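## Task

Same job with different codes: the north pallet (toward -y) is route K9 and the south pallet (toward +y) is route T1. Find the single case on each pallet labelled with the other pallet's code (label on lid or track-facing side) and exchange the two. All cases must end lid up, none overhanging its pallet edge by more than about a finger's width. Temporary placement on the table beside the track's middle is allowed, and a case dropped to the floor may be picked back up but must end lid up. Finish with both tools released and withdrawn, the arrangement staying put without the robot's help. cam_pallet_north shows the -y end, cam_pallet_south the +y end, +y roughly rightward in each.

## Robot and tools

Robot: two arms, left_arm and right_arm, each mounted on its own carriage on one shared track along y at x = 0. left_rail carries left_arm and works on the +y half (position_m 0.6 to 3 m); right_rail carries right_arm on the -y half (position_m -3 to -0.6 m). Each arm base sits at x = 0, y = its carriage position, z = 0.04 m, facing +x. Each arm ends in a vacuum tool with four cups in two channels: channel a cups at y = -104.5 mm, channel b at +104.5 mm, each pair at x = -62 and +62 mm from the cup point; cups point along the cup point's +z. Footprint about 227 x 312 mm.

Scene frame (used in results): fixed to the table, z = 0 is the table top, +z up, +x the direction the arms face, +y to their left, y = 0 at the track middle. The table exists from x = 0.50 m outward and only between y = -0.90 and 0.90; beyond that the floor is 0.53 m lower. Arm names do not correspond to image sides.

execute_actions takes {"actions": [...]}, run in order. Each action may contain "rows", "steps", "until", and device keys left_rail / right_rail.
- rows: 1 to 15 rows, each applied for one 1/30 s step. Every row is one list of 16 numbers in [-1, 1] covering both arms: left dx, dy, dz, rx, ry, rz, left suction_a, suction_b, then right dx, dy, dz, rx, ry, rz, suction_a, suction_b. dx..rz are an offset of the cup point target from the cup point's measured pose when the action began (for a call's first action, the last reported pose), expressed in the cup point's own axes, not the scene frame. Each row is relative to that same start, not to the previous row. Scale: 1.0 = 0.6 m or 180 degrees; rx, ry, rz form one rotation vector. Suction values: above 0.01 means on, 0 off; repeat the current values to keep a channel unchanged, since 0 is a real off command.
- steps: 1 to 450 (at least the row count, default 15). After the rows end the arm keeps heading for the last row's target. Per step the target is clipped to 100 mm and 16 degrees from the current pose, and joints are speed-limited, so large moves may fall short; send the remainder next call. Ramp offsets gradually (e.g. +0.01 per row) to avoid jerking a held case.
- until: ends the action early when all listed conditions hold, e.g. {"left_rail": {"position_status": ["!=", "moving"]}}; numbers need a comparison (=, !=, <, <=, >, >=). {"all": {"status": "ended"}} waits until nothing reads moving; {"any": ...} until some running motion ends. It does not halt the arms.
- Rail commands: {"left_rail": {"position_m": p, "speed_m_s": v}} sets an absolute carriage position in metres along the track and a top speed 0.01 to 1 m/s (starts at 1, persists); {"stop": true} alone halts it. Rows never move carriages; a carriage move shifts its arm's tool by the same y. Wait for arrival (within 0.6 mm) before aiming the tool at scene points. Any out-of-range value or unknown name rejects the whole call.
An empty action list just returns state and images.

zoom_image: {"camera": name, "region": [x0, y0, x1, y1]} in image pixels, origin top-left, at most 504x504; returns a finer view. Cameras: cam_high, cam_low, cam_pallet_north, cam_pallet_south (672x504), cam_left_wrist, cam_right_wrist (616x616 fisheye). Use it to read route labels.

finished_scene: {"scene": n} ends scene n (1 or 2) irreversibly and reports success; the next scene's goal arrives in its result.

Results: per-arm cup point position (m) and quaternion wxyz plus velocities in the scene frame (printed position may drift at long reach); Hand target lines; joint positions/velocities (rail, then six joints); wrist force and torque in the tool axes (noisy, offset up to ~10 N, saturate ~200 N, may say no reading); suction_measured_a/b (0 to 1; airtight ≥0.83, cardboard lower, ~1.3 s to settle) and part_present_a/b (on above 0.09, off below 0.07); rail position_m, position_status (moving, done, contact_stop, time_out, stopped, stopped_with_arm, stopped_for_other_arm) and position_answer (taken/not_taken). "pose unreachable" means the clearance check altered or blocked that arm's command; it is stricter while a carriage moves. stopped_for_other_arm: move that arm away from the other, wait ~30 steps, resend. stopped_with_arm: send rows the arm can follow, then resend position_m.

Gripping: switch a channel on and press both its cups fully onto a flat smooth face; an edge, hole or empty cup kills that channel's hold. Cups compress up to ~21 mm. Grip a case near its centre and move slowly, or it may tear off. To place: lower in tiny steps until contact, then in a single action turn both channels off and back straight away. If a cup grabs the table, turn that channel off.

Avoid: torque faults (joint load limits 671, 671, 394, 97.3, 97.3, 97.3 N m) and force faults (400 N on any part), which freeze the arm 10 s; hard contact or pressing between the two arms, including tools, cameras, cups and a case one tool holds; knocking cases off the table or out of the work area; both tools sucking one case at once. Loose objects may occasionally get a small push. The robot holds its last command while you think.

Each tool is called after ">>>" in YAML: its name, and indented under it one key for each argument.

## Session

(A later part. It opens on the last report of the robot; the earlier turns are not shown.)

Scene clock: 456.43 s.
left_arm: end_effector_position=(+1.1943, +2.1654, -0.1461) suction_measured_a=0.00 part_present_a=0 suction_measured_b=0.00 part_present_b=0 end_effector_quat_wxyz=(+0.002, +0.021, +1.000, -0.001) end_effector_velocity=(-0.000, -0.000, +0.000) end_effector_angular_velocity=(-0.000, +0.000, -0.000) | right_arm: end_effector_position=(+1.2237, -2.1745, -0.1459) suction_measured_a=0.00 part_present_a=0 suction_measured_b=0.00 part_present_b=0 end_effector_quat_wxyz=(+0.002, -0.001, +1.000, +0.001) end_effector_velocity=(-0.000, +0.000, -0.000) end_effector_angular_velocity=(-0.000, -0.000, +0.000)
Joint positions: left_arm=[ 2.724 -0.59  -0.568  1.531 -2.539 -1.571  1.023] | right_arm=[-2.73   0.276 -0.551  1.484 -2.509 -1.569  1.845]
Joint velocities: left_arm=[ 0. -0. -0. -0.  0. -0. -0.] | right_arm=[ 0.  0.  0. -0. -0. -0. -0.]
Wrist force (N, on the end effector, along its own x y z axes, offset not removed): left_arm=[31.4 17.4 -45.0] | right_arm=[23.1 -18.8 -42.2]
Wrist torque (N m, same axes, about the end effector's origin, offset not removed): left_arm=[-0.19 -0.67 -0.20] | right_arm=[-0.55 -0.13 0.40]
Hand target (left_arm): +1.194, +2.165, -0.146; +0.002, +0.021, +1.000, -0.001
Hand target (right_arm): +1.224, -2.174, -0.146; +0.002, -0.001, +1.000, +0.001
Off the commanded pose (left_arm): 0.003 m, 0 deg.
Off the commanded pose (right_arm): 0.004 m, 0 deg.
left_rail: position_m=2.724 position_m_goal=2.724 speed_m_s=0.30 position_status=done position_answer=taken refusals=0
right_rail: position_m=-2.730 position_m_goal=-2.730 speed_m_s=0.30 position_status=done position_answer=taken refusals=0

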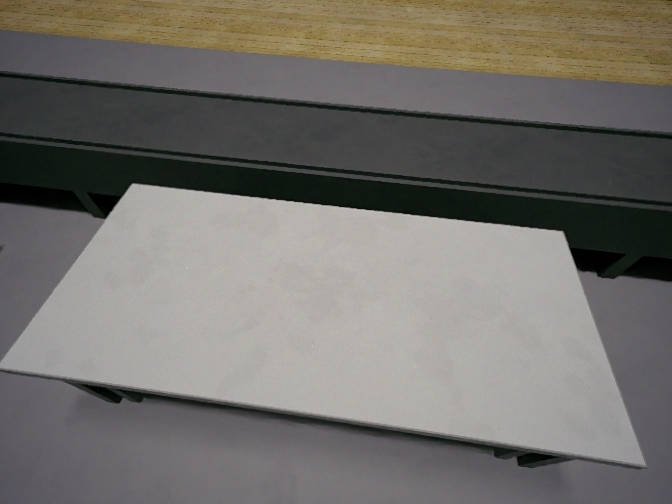

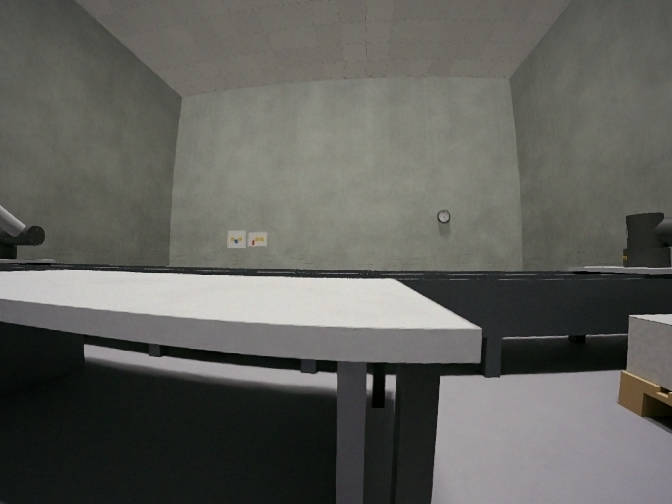

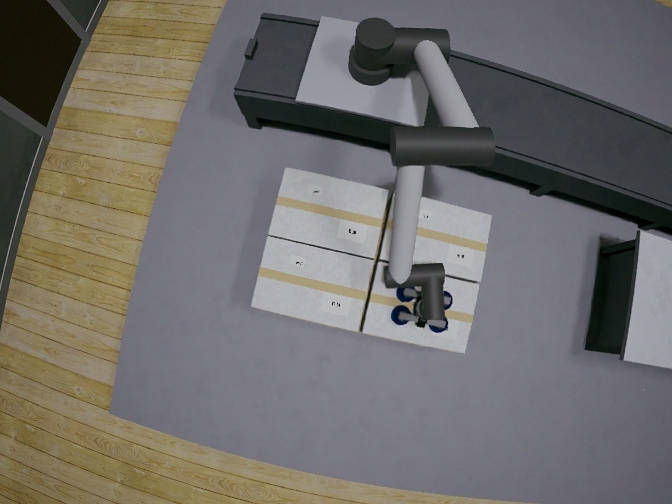

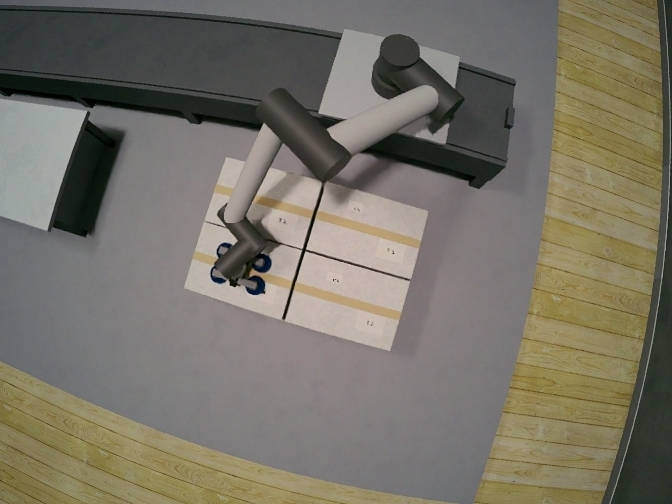

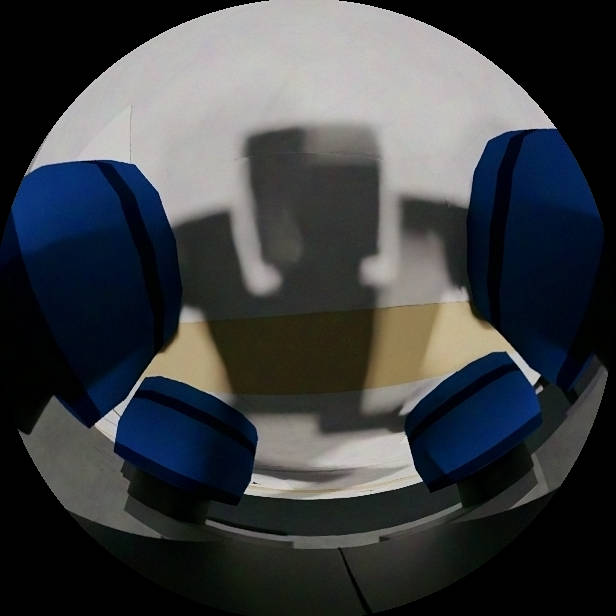

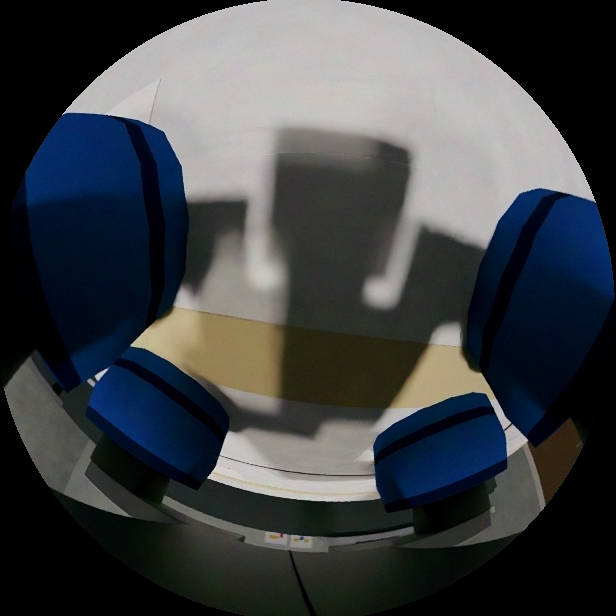

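>>> execute_actions:
  actions:
    - {"rows":[[0,0,0.003,0,0,0,1,1, 0,0,0.003,0,0,0,1,1]],"steps":1}

Scene clock: 465.13 s.
left_arm: end_effector_position=(+1.1943, +2.1654, -0.1461) suction_measured_a=0.10 part_present_a=1 suction_measured_b=0.10 part_present_b=1 end_effector_quat_wxyz=(+0.002, +0.021, +1.000, -0.001) end_effector_velocity=(-0.002, +0.001, -0.004) end_effector_angular_velocity=(+0.003, +0.005, +0.000) | right_arm: end_effector_position=(+1.2237, -2.1745, -0.1460) suction_measured_a=0.08 part_present_a=0 suction_measured_b=0.08 part_present_b=0 end_effector_quat_wxyz=(+0.002, -0.001, +1.000, +0.001) end_effector_velocity=(-0.002, -0.001, -0.005) end_effector_angular_velocity=(-0.002, +0.006, +0.000)
Joint positions: left_arm=[ 2.724 -0.59  -0.568  1.531 -2.539 -1.571  1.023] | right_arm=[-2.73   0.276 -0.551  1.484 -2.509 -1.569  1.845]
Joint velocities: left_arm=[ 0.    -0.     0.003  0.     0.003  0.    -0.   ] | right_arm=[ 0.    -0.     0.003  0.     0.004  0.     0.   ]
Wrist force (N, on the end effector, along its own x y z axes, offset not removed): left_arm=[29.0 19.4 -42.5] | right_arm=[22.6 -16.8 -21.0]
Wrist torque (N m, same axes, about the end effector's origin, offset not removed): left_arm=[0.38 -0.43 -0.19] | right_arm=[-0.21 -0.24 0.53]
Hand target (left_arm): +1.194, +2.165, -0.148; +0.002, +0.021, +1.000, -0.001
Hand target (right_arm): +1.224, -2.174, -0.148; +0.002, -0.001, +1.000, +0.001
Off the commanded pose (left_arm): 0.002 m, 0 deg.
Off the commanded pose (right_arm): 0.002 m, 0 deg.
left_rail: position_m=2.724 position_m_goal=2.724 speed_m_s=0.30 position_status=done position_answer=taken refusals=0
right_rail: position_m=-2.730 position_m_goal=-2.730 speed_m_s=0.30 position_status=done position_answer=taken refusals=0

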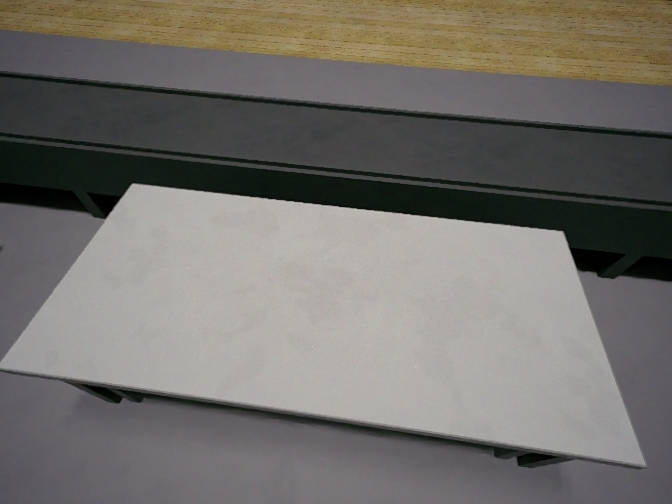

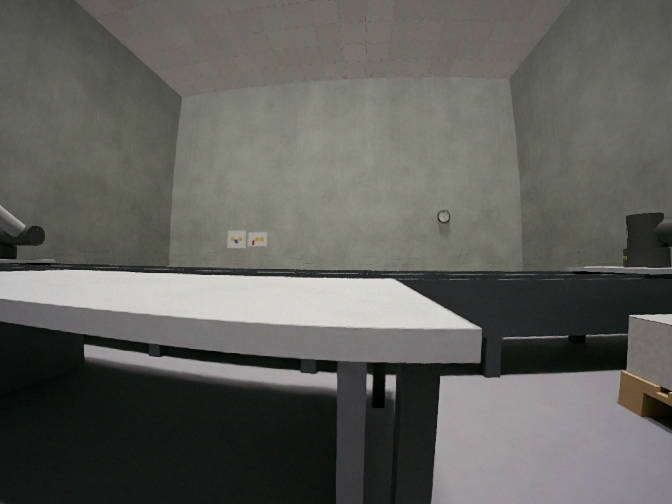

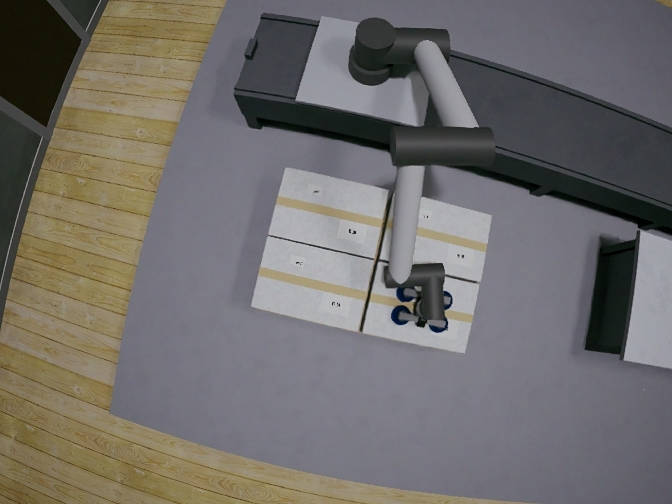

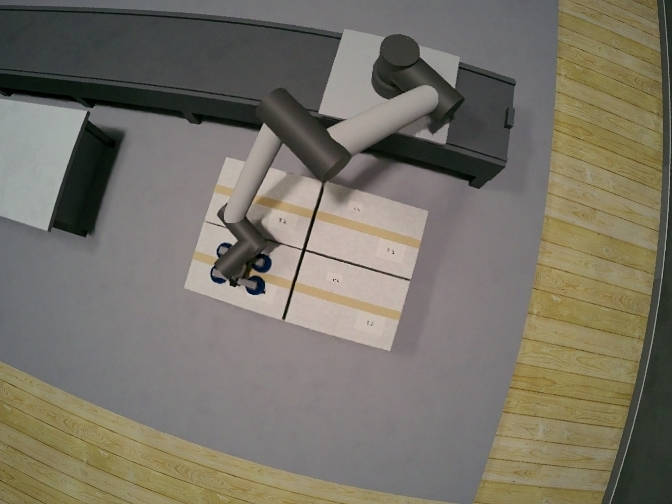

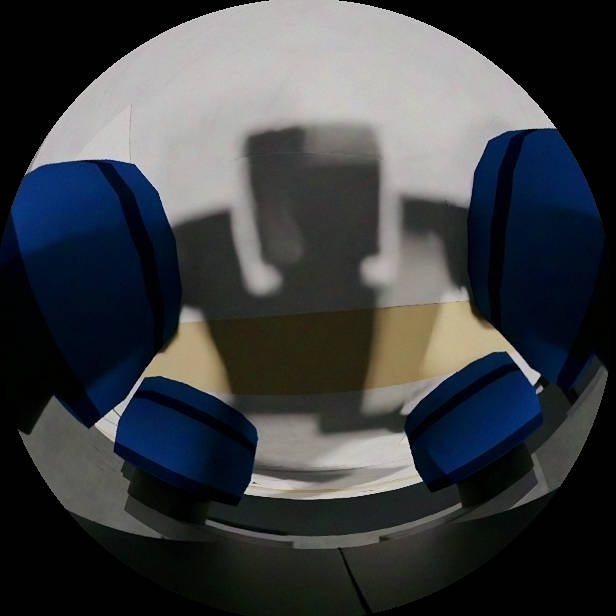

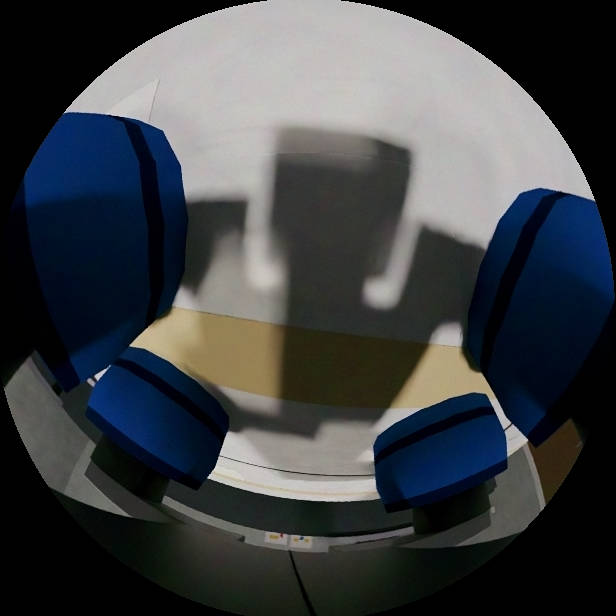

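>>> execute_actions:
  actions: []

Scene clock: 517.53 s.
left_arm: end_effector_position=(+1.1943, +2.1653, -0.1479) suction_measured_a=0.95 part_present_a=1 suction_measured_b=0.95 part_present_b=1 end_effector_quat_wxyz=(+0.002, +0.021, +1.000, -0.001) end_effector_velocity=(-0.000, -0.000, -0.000) end_effector_angular_velocity=(-0.000, +0.000, -0.000) | right_arm: end_effector_position=(+1.2237, -2.1744, -0.1477) suction_measured_a=0.90 part_present_a=1 suction_measured_b=0.90 part_present_b=1 end_effector_quat_wxyz=(+0.002, -0.001, +1.000, +0.001) end_effector_velocity=(+0.000, +0.000, -0.000) end_effector_angular_velocity=(-0.000, -0.000, -0.000)
Joint positions: left_arm=[ 2.724 -0.59  -0.566  1.531 -2.54  -1.571  1.023] | right_arm=[-2.73   0.276 -0.549  1.484 -2.51  -1.569  1.845]
Joint velocities: left_arm=[ 0. -0.  0. -0. -0. -0.  0.] | right_arm=[ 0.  0.  0. -0. -0. -0.  0.]
Wrist force (N, on the end effector, along its own x y z axes, offset not removed): left_arm=[0.2 -2.1 -9.0] | right_arm=[-2.9 -3.3 -8.2]
Wrist torque (N m, same axes, about the end effector's origin, offset not removed): left_arm=[3.48 1.33 -0.22] | right_arm=[7.17 -0.09 0.35]
Hand target (left_arm): +1.194, +2.165, -0.148; +0.002, +0.021, +1.000, -0.001
Hand target (right_arm): +1.224, -2.174, -0.148; +0.002, -0.001, +1.000, +0.001
Off the commanded pose (left_arm): 0.000 m, 0 deg.
Off the commanded pose (right_arm): 0.000 m, 0 deg.
left_rail: position_m=2.724 position_m_goal=2.724 speed_m_s=0.30 position_status=done position_answer=taken refusals=0
right_rail: position_m=-2.730 position_m_goal=-2.730 speed_m_s=0.30 position_status=done position_answer=taken refusals=0

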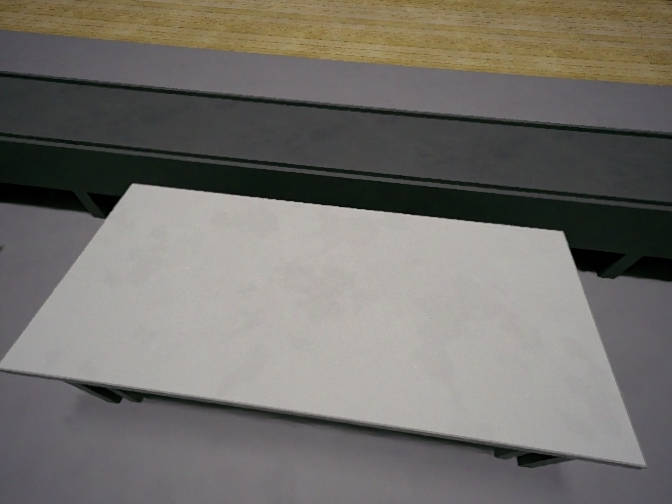

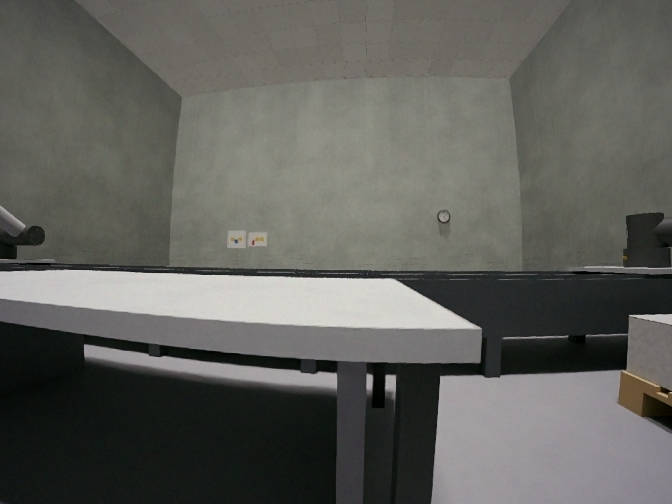

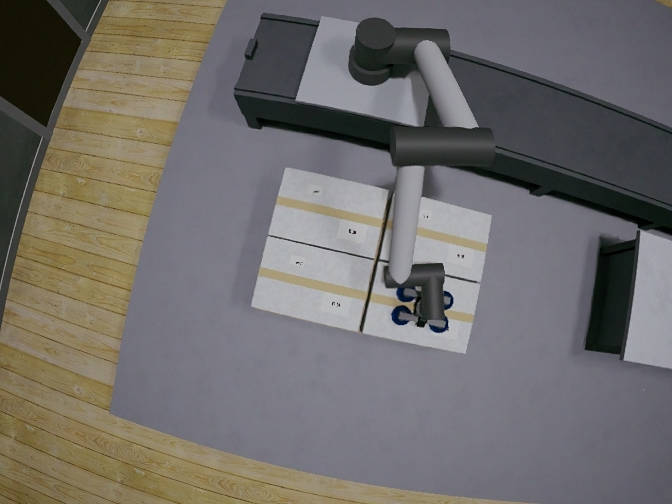

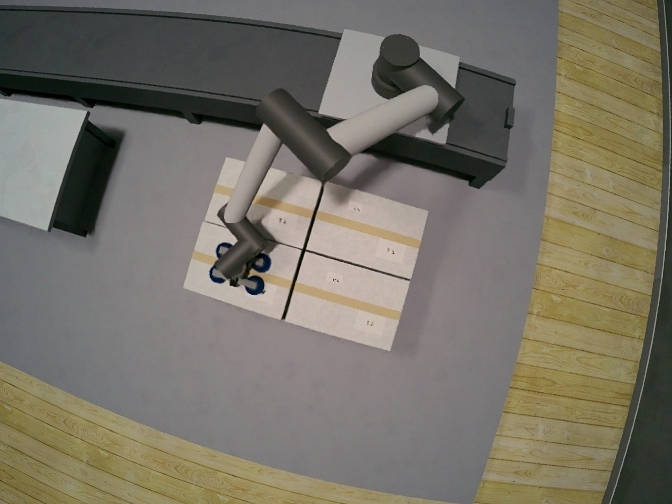

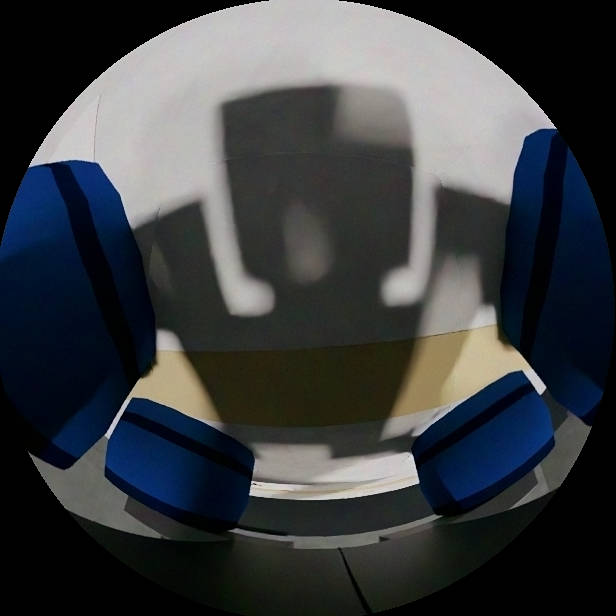

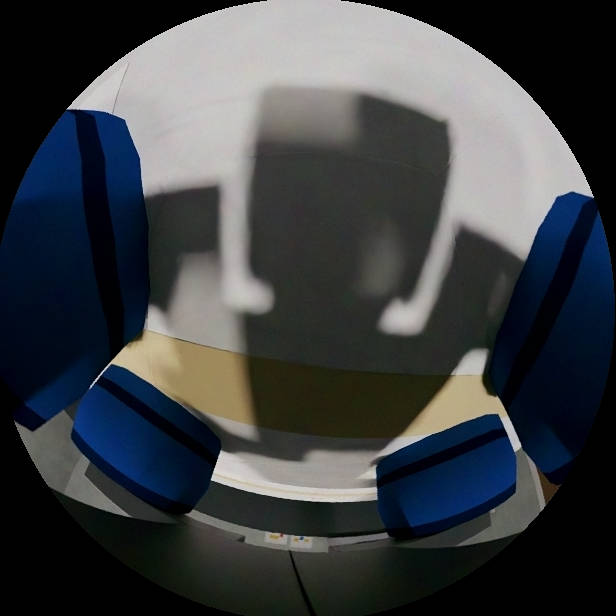

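>>> execute_actions:
  actions:
    - {"rows": [[-0.003,0,-0.008,0,0,0,1,1, -0.002,0,-0.008,0,0,0,1,1]], "steps": 1, "left_rail": {"position_m": 2.13, "speed_m_s": 0.25}, "right_rail": {"position_m": -2.125, "speed_m_s": 0.25}}

Scene clock: 626.67 s.
left_arm: end_effector_position=(+1.1943, +2.1653, -0.1479) suction_measured_a=0.95 part_present_a=1 suction_measured_b=0.95 part_present_b=1 end_effector_quat_wxyz=(+0.002, +0.021, +1.000, -0.001) end_effector_velocity=(+0.000, +0.000, +0.001) end_effector_angular_velocity=(+0.000, +0.000, +0.000) | right_arm: end_effector_position=(+1.2237, -2.1744, -0.1477) suction_measured_a=0.90 part_present_a=1 suction_measured_b=0.90 part_present_b=1 end_effector_quat_wxyz=(+0.002, -0.001, +1.000, +0.001) end_effector_velocity=(+0.000, +0.000, +0.001) end_effector_angular_velocity=(+0.000, -0.000, -0.000)
Joint positions: left_arm=[ 2.724 -0.59  -0.566  1.531 -2.54  -1.571  1.023] | right_arm=[-2.73   0.276 -0.549  1.484 -2.51  -1.569  1.845]
Joint velocities: left_arm=[-0.     0.    -0.001  0.     0.001  0.     0.   ] | right_arm=[ 0.    -0.    -0.001 -0.     0.001 -0.    -0.   ]
Wrist force (N, on the end effector, along its own x y z axes, offset not removed): left_arm=[-0.6 -5.6 -10.4] | right_arm=[0.4 -2.7 -10.6]
Wrist torque (N m, same axes, about the end effector's origin, offset not removed): left_arm=[3.05 1.40 -0.06] | right_arm=[7.28 -0.49 0.48]
Hand target (left_arm): +1.196, +2.163, -0.143; +0.002, +0.021, +1.000, -0.001
Hand target (right_arm): +1.225, -2.172, -0.143; +0.002, -0.001, +1.000, +0.001
Off the commanded pose (left_arm): 0.005 m, 0 deg.
Off the commanded pose (right_arm): 0.005 m, 0 deg.
left_rail: position_m=2.724 position_m_goal=2.130 speed_m_s=0.25 position_status=moving position_answer=taken refusals=0
right_rail: position_m=-2.730 position_m_goal=-2.125 speed_m_s=0.25 position_status=moving position_answer=taken refusals=0

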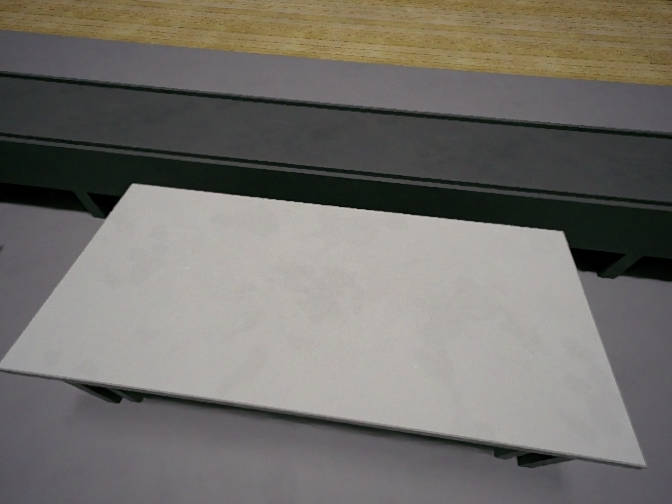

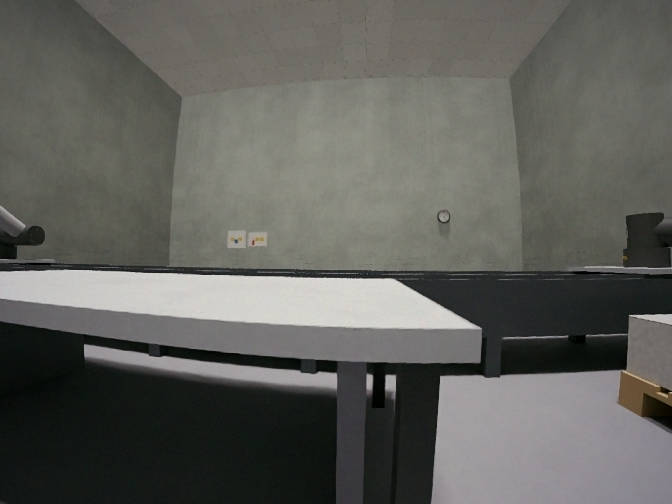

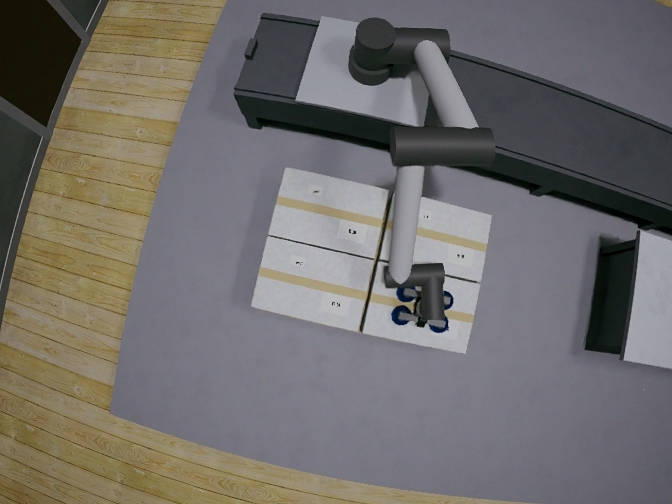

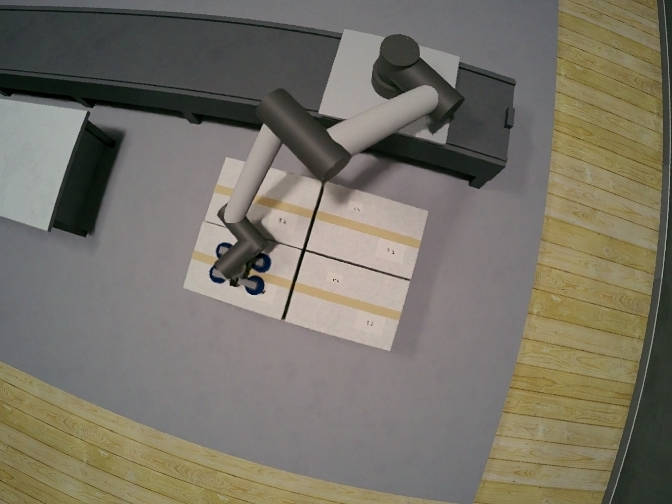

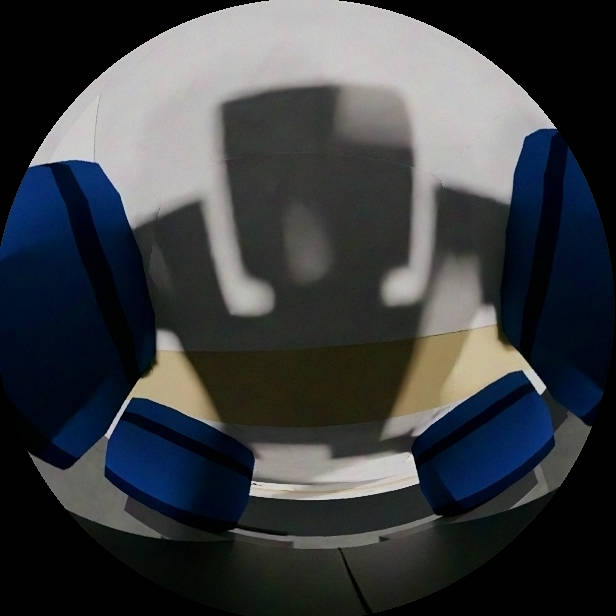

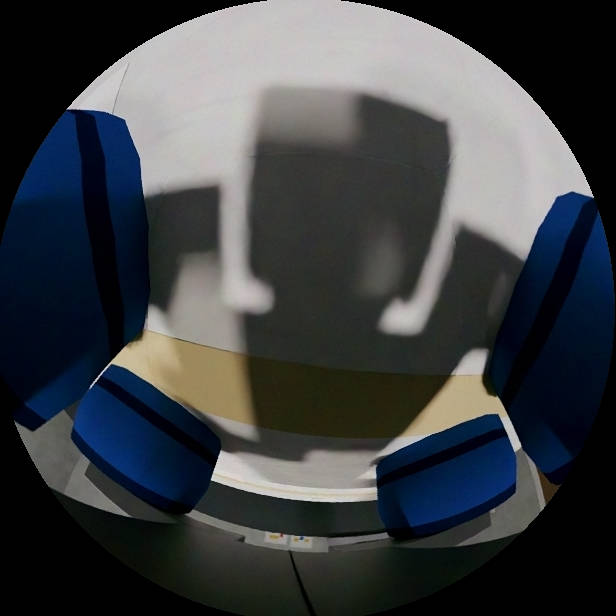

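>>> execute_actions:
  actions: []

Scene clock: 631.30 s.
left_arm: end_effector_position=(+1.1961, +1.5711, -0.1431) suction_measured_a=0.95 part_present_a=1 suction_measured_b=0.95 part_present_b=1 end_effector_quat_wxyz=(+0.002, +0.021, +1.000, -0.001) end_effector_velocity=(+0.000, -0.000, +0.000) end_effector_angular_velocity=(-0.000, -0.000, +0.000) | right_arm: end_effector_position=(+1.2249, -1.5693, -0.1429) suction_measured_a=0.90 part_present_a=1 suction_measured_b=0.90 part_present_b=1 end_effector_quat_wxyz=(+0.002, -0.001, +1.000, +0.001) end_effector_velocity=(-0.000, +0.000, +0.000) end_effector_angular_velocity=(+0.000, +0.000, -0.000)
Joint positions: left_arm=[ 2.13  -0.59  -0.57   1.529 -2.535 -1.571  1.023] | right_arm=[-2.125  0.276 -0.553  1.483 -2.506 -1.569  1.845]
Joint velocities: left_arm=[ 0.  0. -0. -0. -0.  0. -0.] | right_arm=[ 0.  0. -0.  0.  0.  0.  0.]
Wrist force (N, on the end effector, along its own x y z axes, offset not removed): left_arm=[-3.9 -2.1 -11.0] | right_arm=[-2.0 -3.3 -8.1]
Wrist torque (N m, same axes, about the end effector's origin, offset not removed): left_arm=[3.63 2.00 -0.13] | right_arm=[7.24 -0.34 0.52]
Hand target (left_arm): +1.196, +1.571, -0.143; +0.002, +0.021, +1.000, -0.001
Hand target (right_arm): +1.225, -1.569, -0.143; +0.002, -0.001, +1.000, +0.001
Off the commanded pose (left_arm): 0.000 m, 0 deg.
Off the commanded pose (right_arm): 0.000 m, 0 deg.
left_rail: position_m=2.130 position_m_goal=2.130 speed_m_s=0.25 position_status=done position_answer=taken refusals=0
right_rail: position_m=-2.125 position_m_goal=-2.125 speed_m_s=0.25 position_status=done position_answer=taken refusals=0

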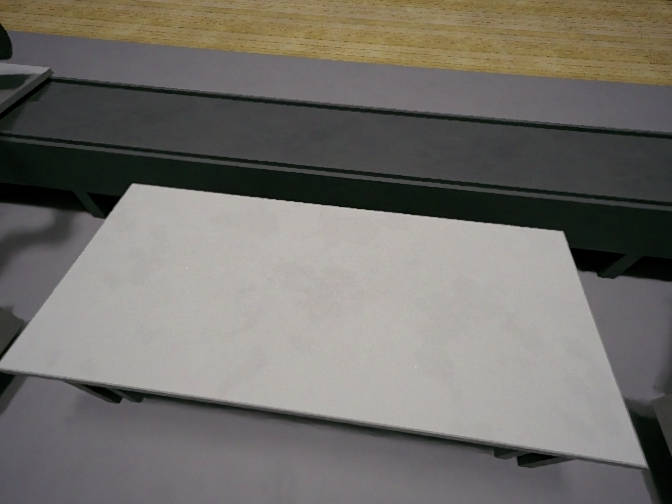

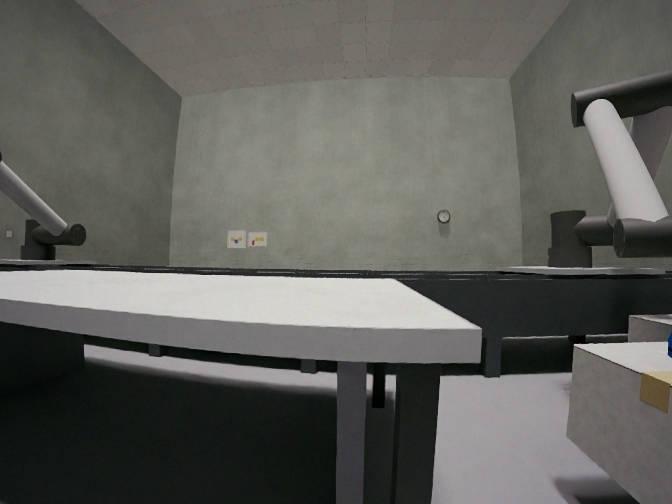

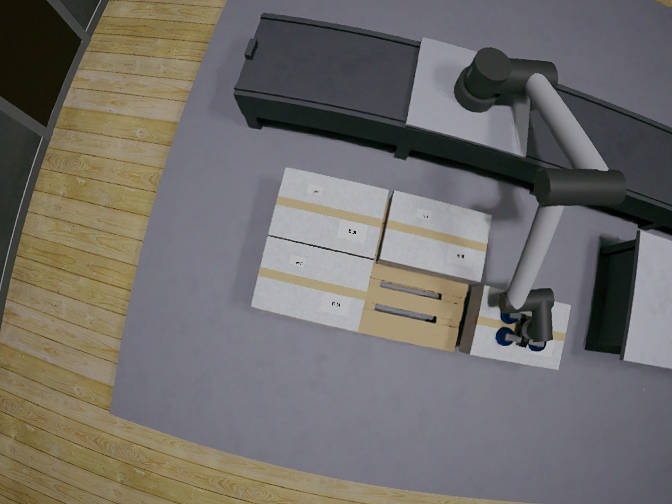

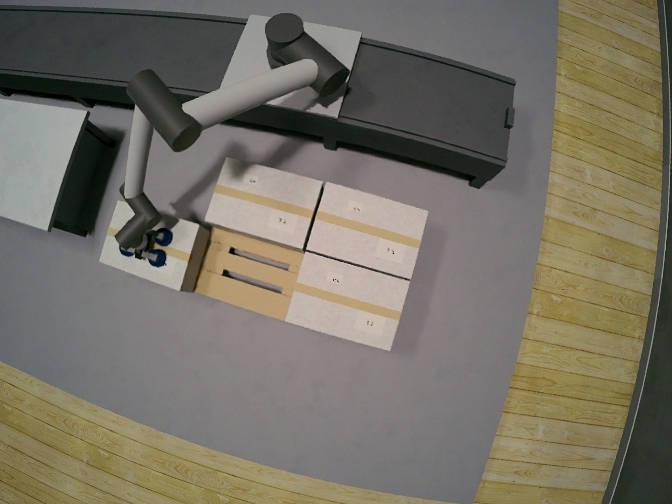

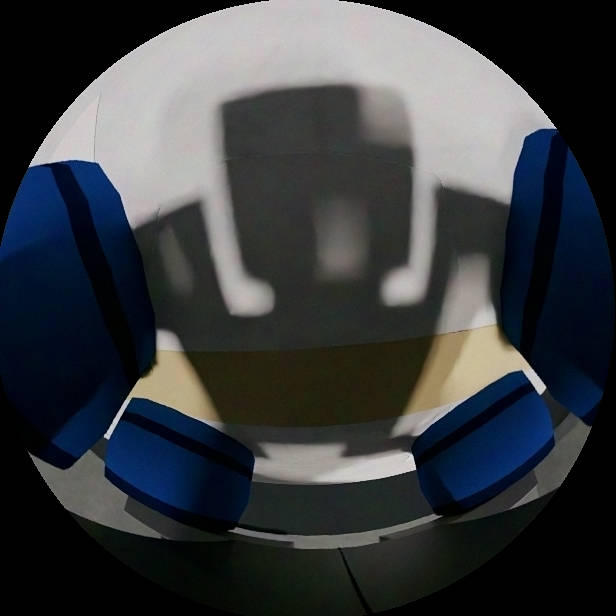

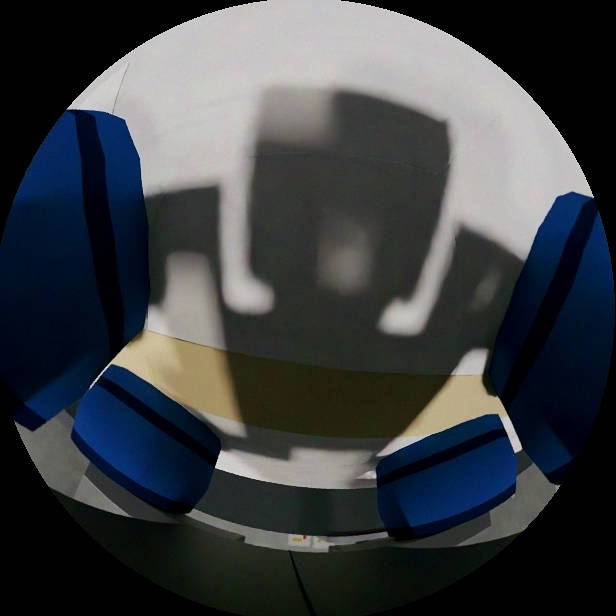

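>>> zoom_image:
  camera: "cam_pallet_south"
  region: [175, 210, 315, 330]

>>> zoom_image:
  camera: "cam_pallet_north"
  region: [350, 250, 490, 365]

Region (175, 210, 315, 330) of cam_pallet_south's 672x504 image, scaled by 3.600, with more detail than that image has; it fills the top 432 rows of this view, and the rest is white.

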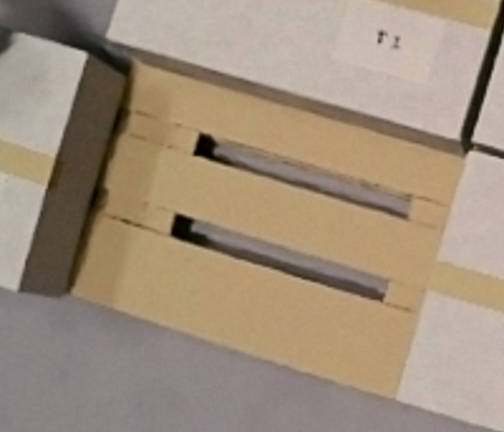

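Region (350, 250, 490, 365) of cam_pallet_north's 672x504 image, scaled by 3.600, with more detail than that image has; it fills the top 414 rows of this view, and the rest is white.

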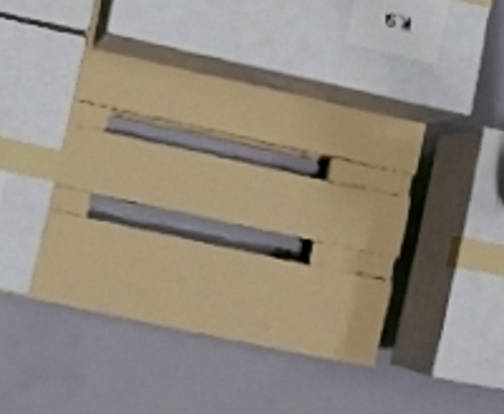

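>>> execute_actions:
  actions:
    - {"rows": [ [0.0002,-0.0017,-0.0018,0,0,-0.0001,1,1, 0.0004,0.0017,-0.0018,0,0,0,1,1], [0.0009,-0.0061,-0.0066,0,0,-0.0003,1,1, 0.0016,0.0062,-0.0066,0,0,0,1,1], [0.0020,-0.0140,-0.0152,0,0,-0.0006,1,1, 0.0036,0.0140,-0.0152,0,0,0,1,1], [0.0037,-0.0252,-0.0272,0,0,-0.0011,1,1, 0.0064,0.0252,-0.0272,0,0,0,1,1], [0.0058,-0.0397,-0.0430,0.0001,0,-0.0018,1,1, 0.0102,0.0398,-0.0430,0,0,0,1,1], [0.0084,-0.0576,-0.0623,0.0001,0,-0.0026,1,1, 0.0147,0.0577,-0.0623,-0.0001,0,0,1,1], [0.0114,-0.0783,-0.0848,0.0001,0,-0.0035,1,1, 0.0200,0.0785,-0.0848,-0.0001,0,0,1,1], [0.0147,-0.1007,-0.1090,0.0002,0,-0.0046,1,1, 0.0258,0.1010,-0.1090,-0.0001,0,0,1,1], [0.0180,-0.1230,-0.1332,0.0002,0,-0.0056,1,1, 0.0315,0.1233,-0.1332,-0.0002,0,0,1,1], [0.0212,-0.1454,-0.1574,0.0002,0,-0.0066,1,1, 0.0372,0.1458,-0.1574,-0.0002,0,0,1,1], [0.0245,-0.1678,-0.1817,0.0003,0,-0.0076,1,1, 0.0429,0.1682,-0.1816,-0.0002,0,0,1,1], [0.0278,-0.1902,-0.2059,0.0003,0,-0.0087,1,1, 0.0487,0.1907,-0.2059,-0.0002,0,0,1,1], [0.0310,-0.2125,-0.2301,0.0004,0,-0.0096,1,1, 0.0544,0.2130,-0.2300,-0.0003,0,0,1,1], [0.0343,-0.2349,-0.2543,0.0004,0,-0.0107,1,1, 0.0601,0.2355,-0.2542,-0.0003,0,0,1,1], [0.0863,-0.5906,-0.6394,0.0004,0,-0.0107,1,1, 0.1511,0.5921,-0.6393,-0.0003,0,0,1,1] ], "steps": 30}

Scene clock: 745.53 s.
left_arm: end_effector_position=(+1.1330, +1.2677, +0.1933) suction_measured_a=0.95 part_present_a=1 suction_measured_b=0.95 part_present_b=1 end_effector_quat_wxyz=(+0.005, +0.005, +1.000, -0.005) end_effector_velocity=(-0.085, -0.399, +0.438) end_effector_angular_velocity=(-0.005, -0.003, -0.001) | right_arm: end_effector_position=(+1.1412, -1.2644, +0.1901) suction_measured_a=0.90 part_present_a=1 suction_measured_b=0.90 part_present_b=1 end_effector_quat_wxyz=(+0.005, -0.001, +1.000, +0.004) end_effector_velocity=(-0.112, +0.401, +0.437) end_effector_angular_velocity=(+0.006, -0.005, +0.003)
Joint positions: left_arm=[ 2.13  -0.792 -0.753  1.313 -2.143 -1.571  0.789] | right_arm=[-2.125  0.504 -0.746  1.302 -2.139 -1.568  2.072]
Joint velocities: left_arm=[ 0.    -0.242 -0.101 -0.504  0.599  0.002 -0.241] | right_arm=[ 0.     0.287 -0.122 -0.457  0.571 -0.001  0.284]
Wrist force (N, on the end effector, along its own x y z axes, offset not removed): left_arm=[5.9 -4.1 -19.5] | right_arm=[3.6 -4.8 -11.4]
Wrist torque (N m, same axes, about the end effector's origin, offset not removed): left_arm=[3.28 0.77 -0.01] | right_arm=[7.02 -0.97 0.28]
Hand target (left_arm): +1.124, +1.224, +0.242; +0.004, +0.005, +1.000, -0.004
Hand target (right_arm): +1.128, -1.218, +0.242; +0.004, -0.001, +1.000, +0.004
Off the commanded pose (left_arm): 0.068 m, 0 deg.
Off the commanded pose (right_arm): 0.072 m, 0 deg.
left_rail: position_m=2.130 position_m_goal=2.130 speed_m_s=0.25 position_status=done position_answer=taken refusals=0
right_rail: position_m=-2.125 position_m_goal=-2.125 speed_m_s=0.25 position_status=done position_answer=taken refusals=0

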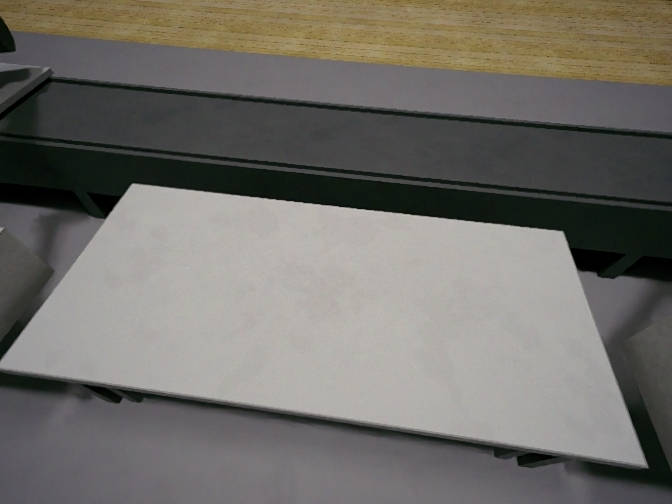

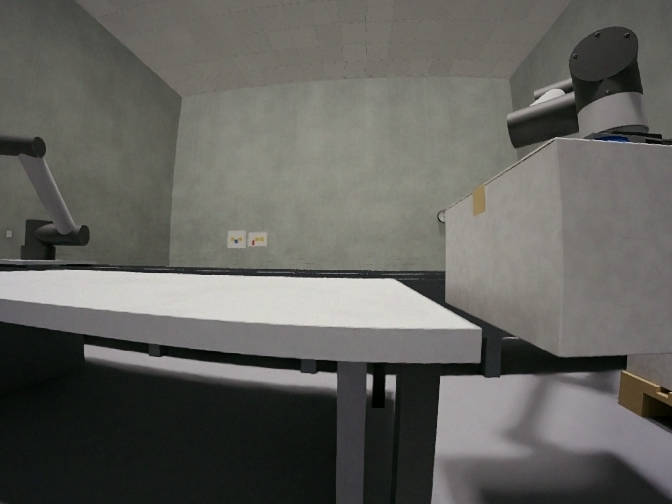

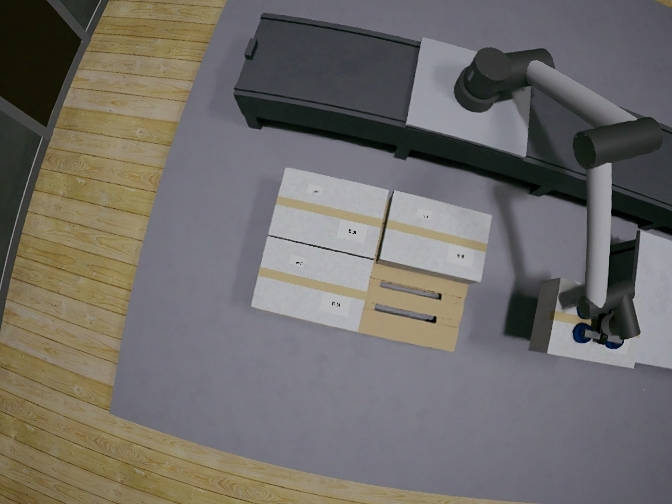

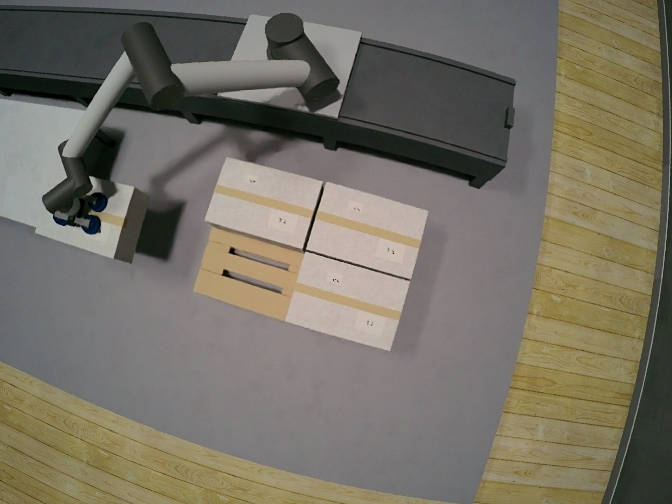

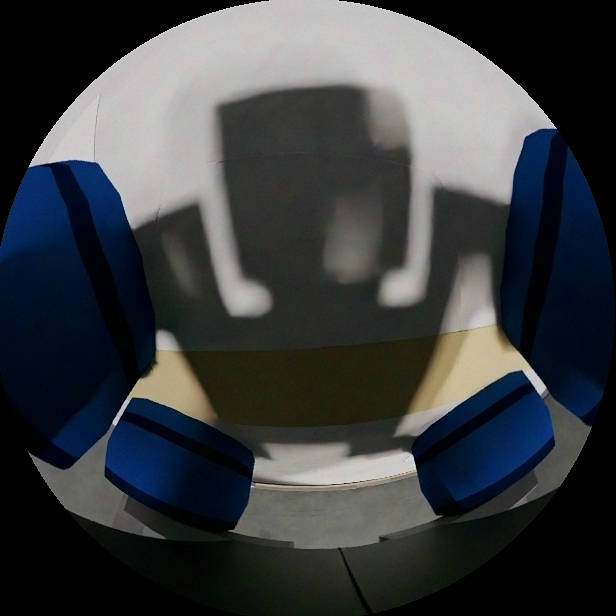

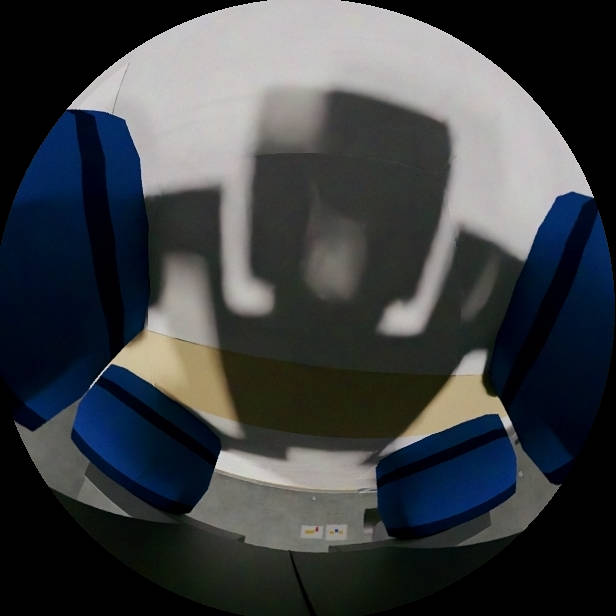

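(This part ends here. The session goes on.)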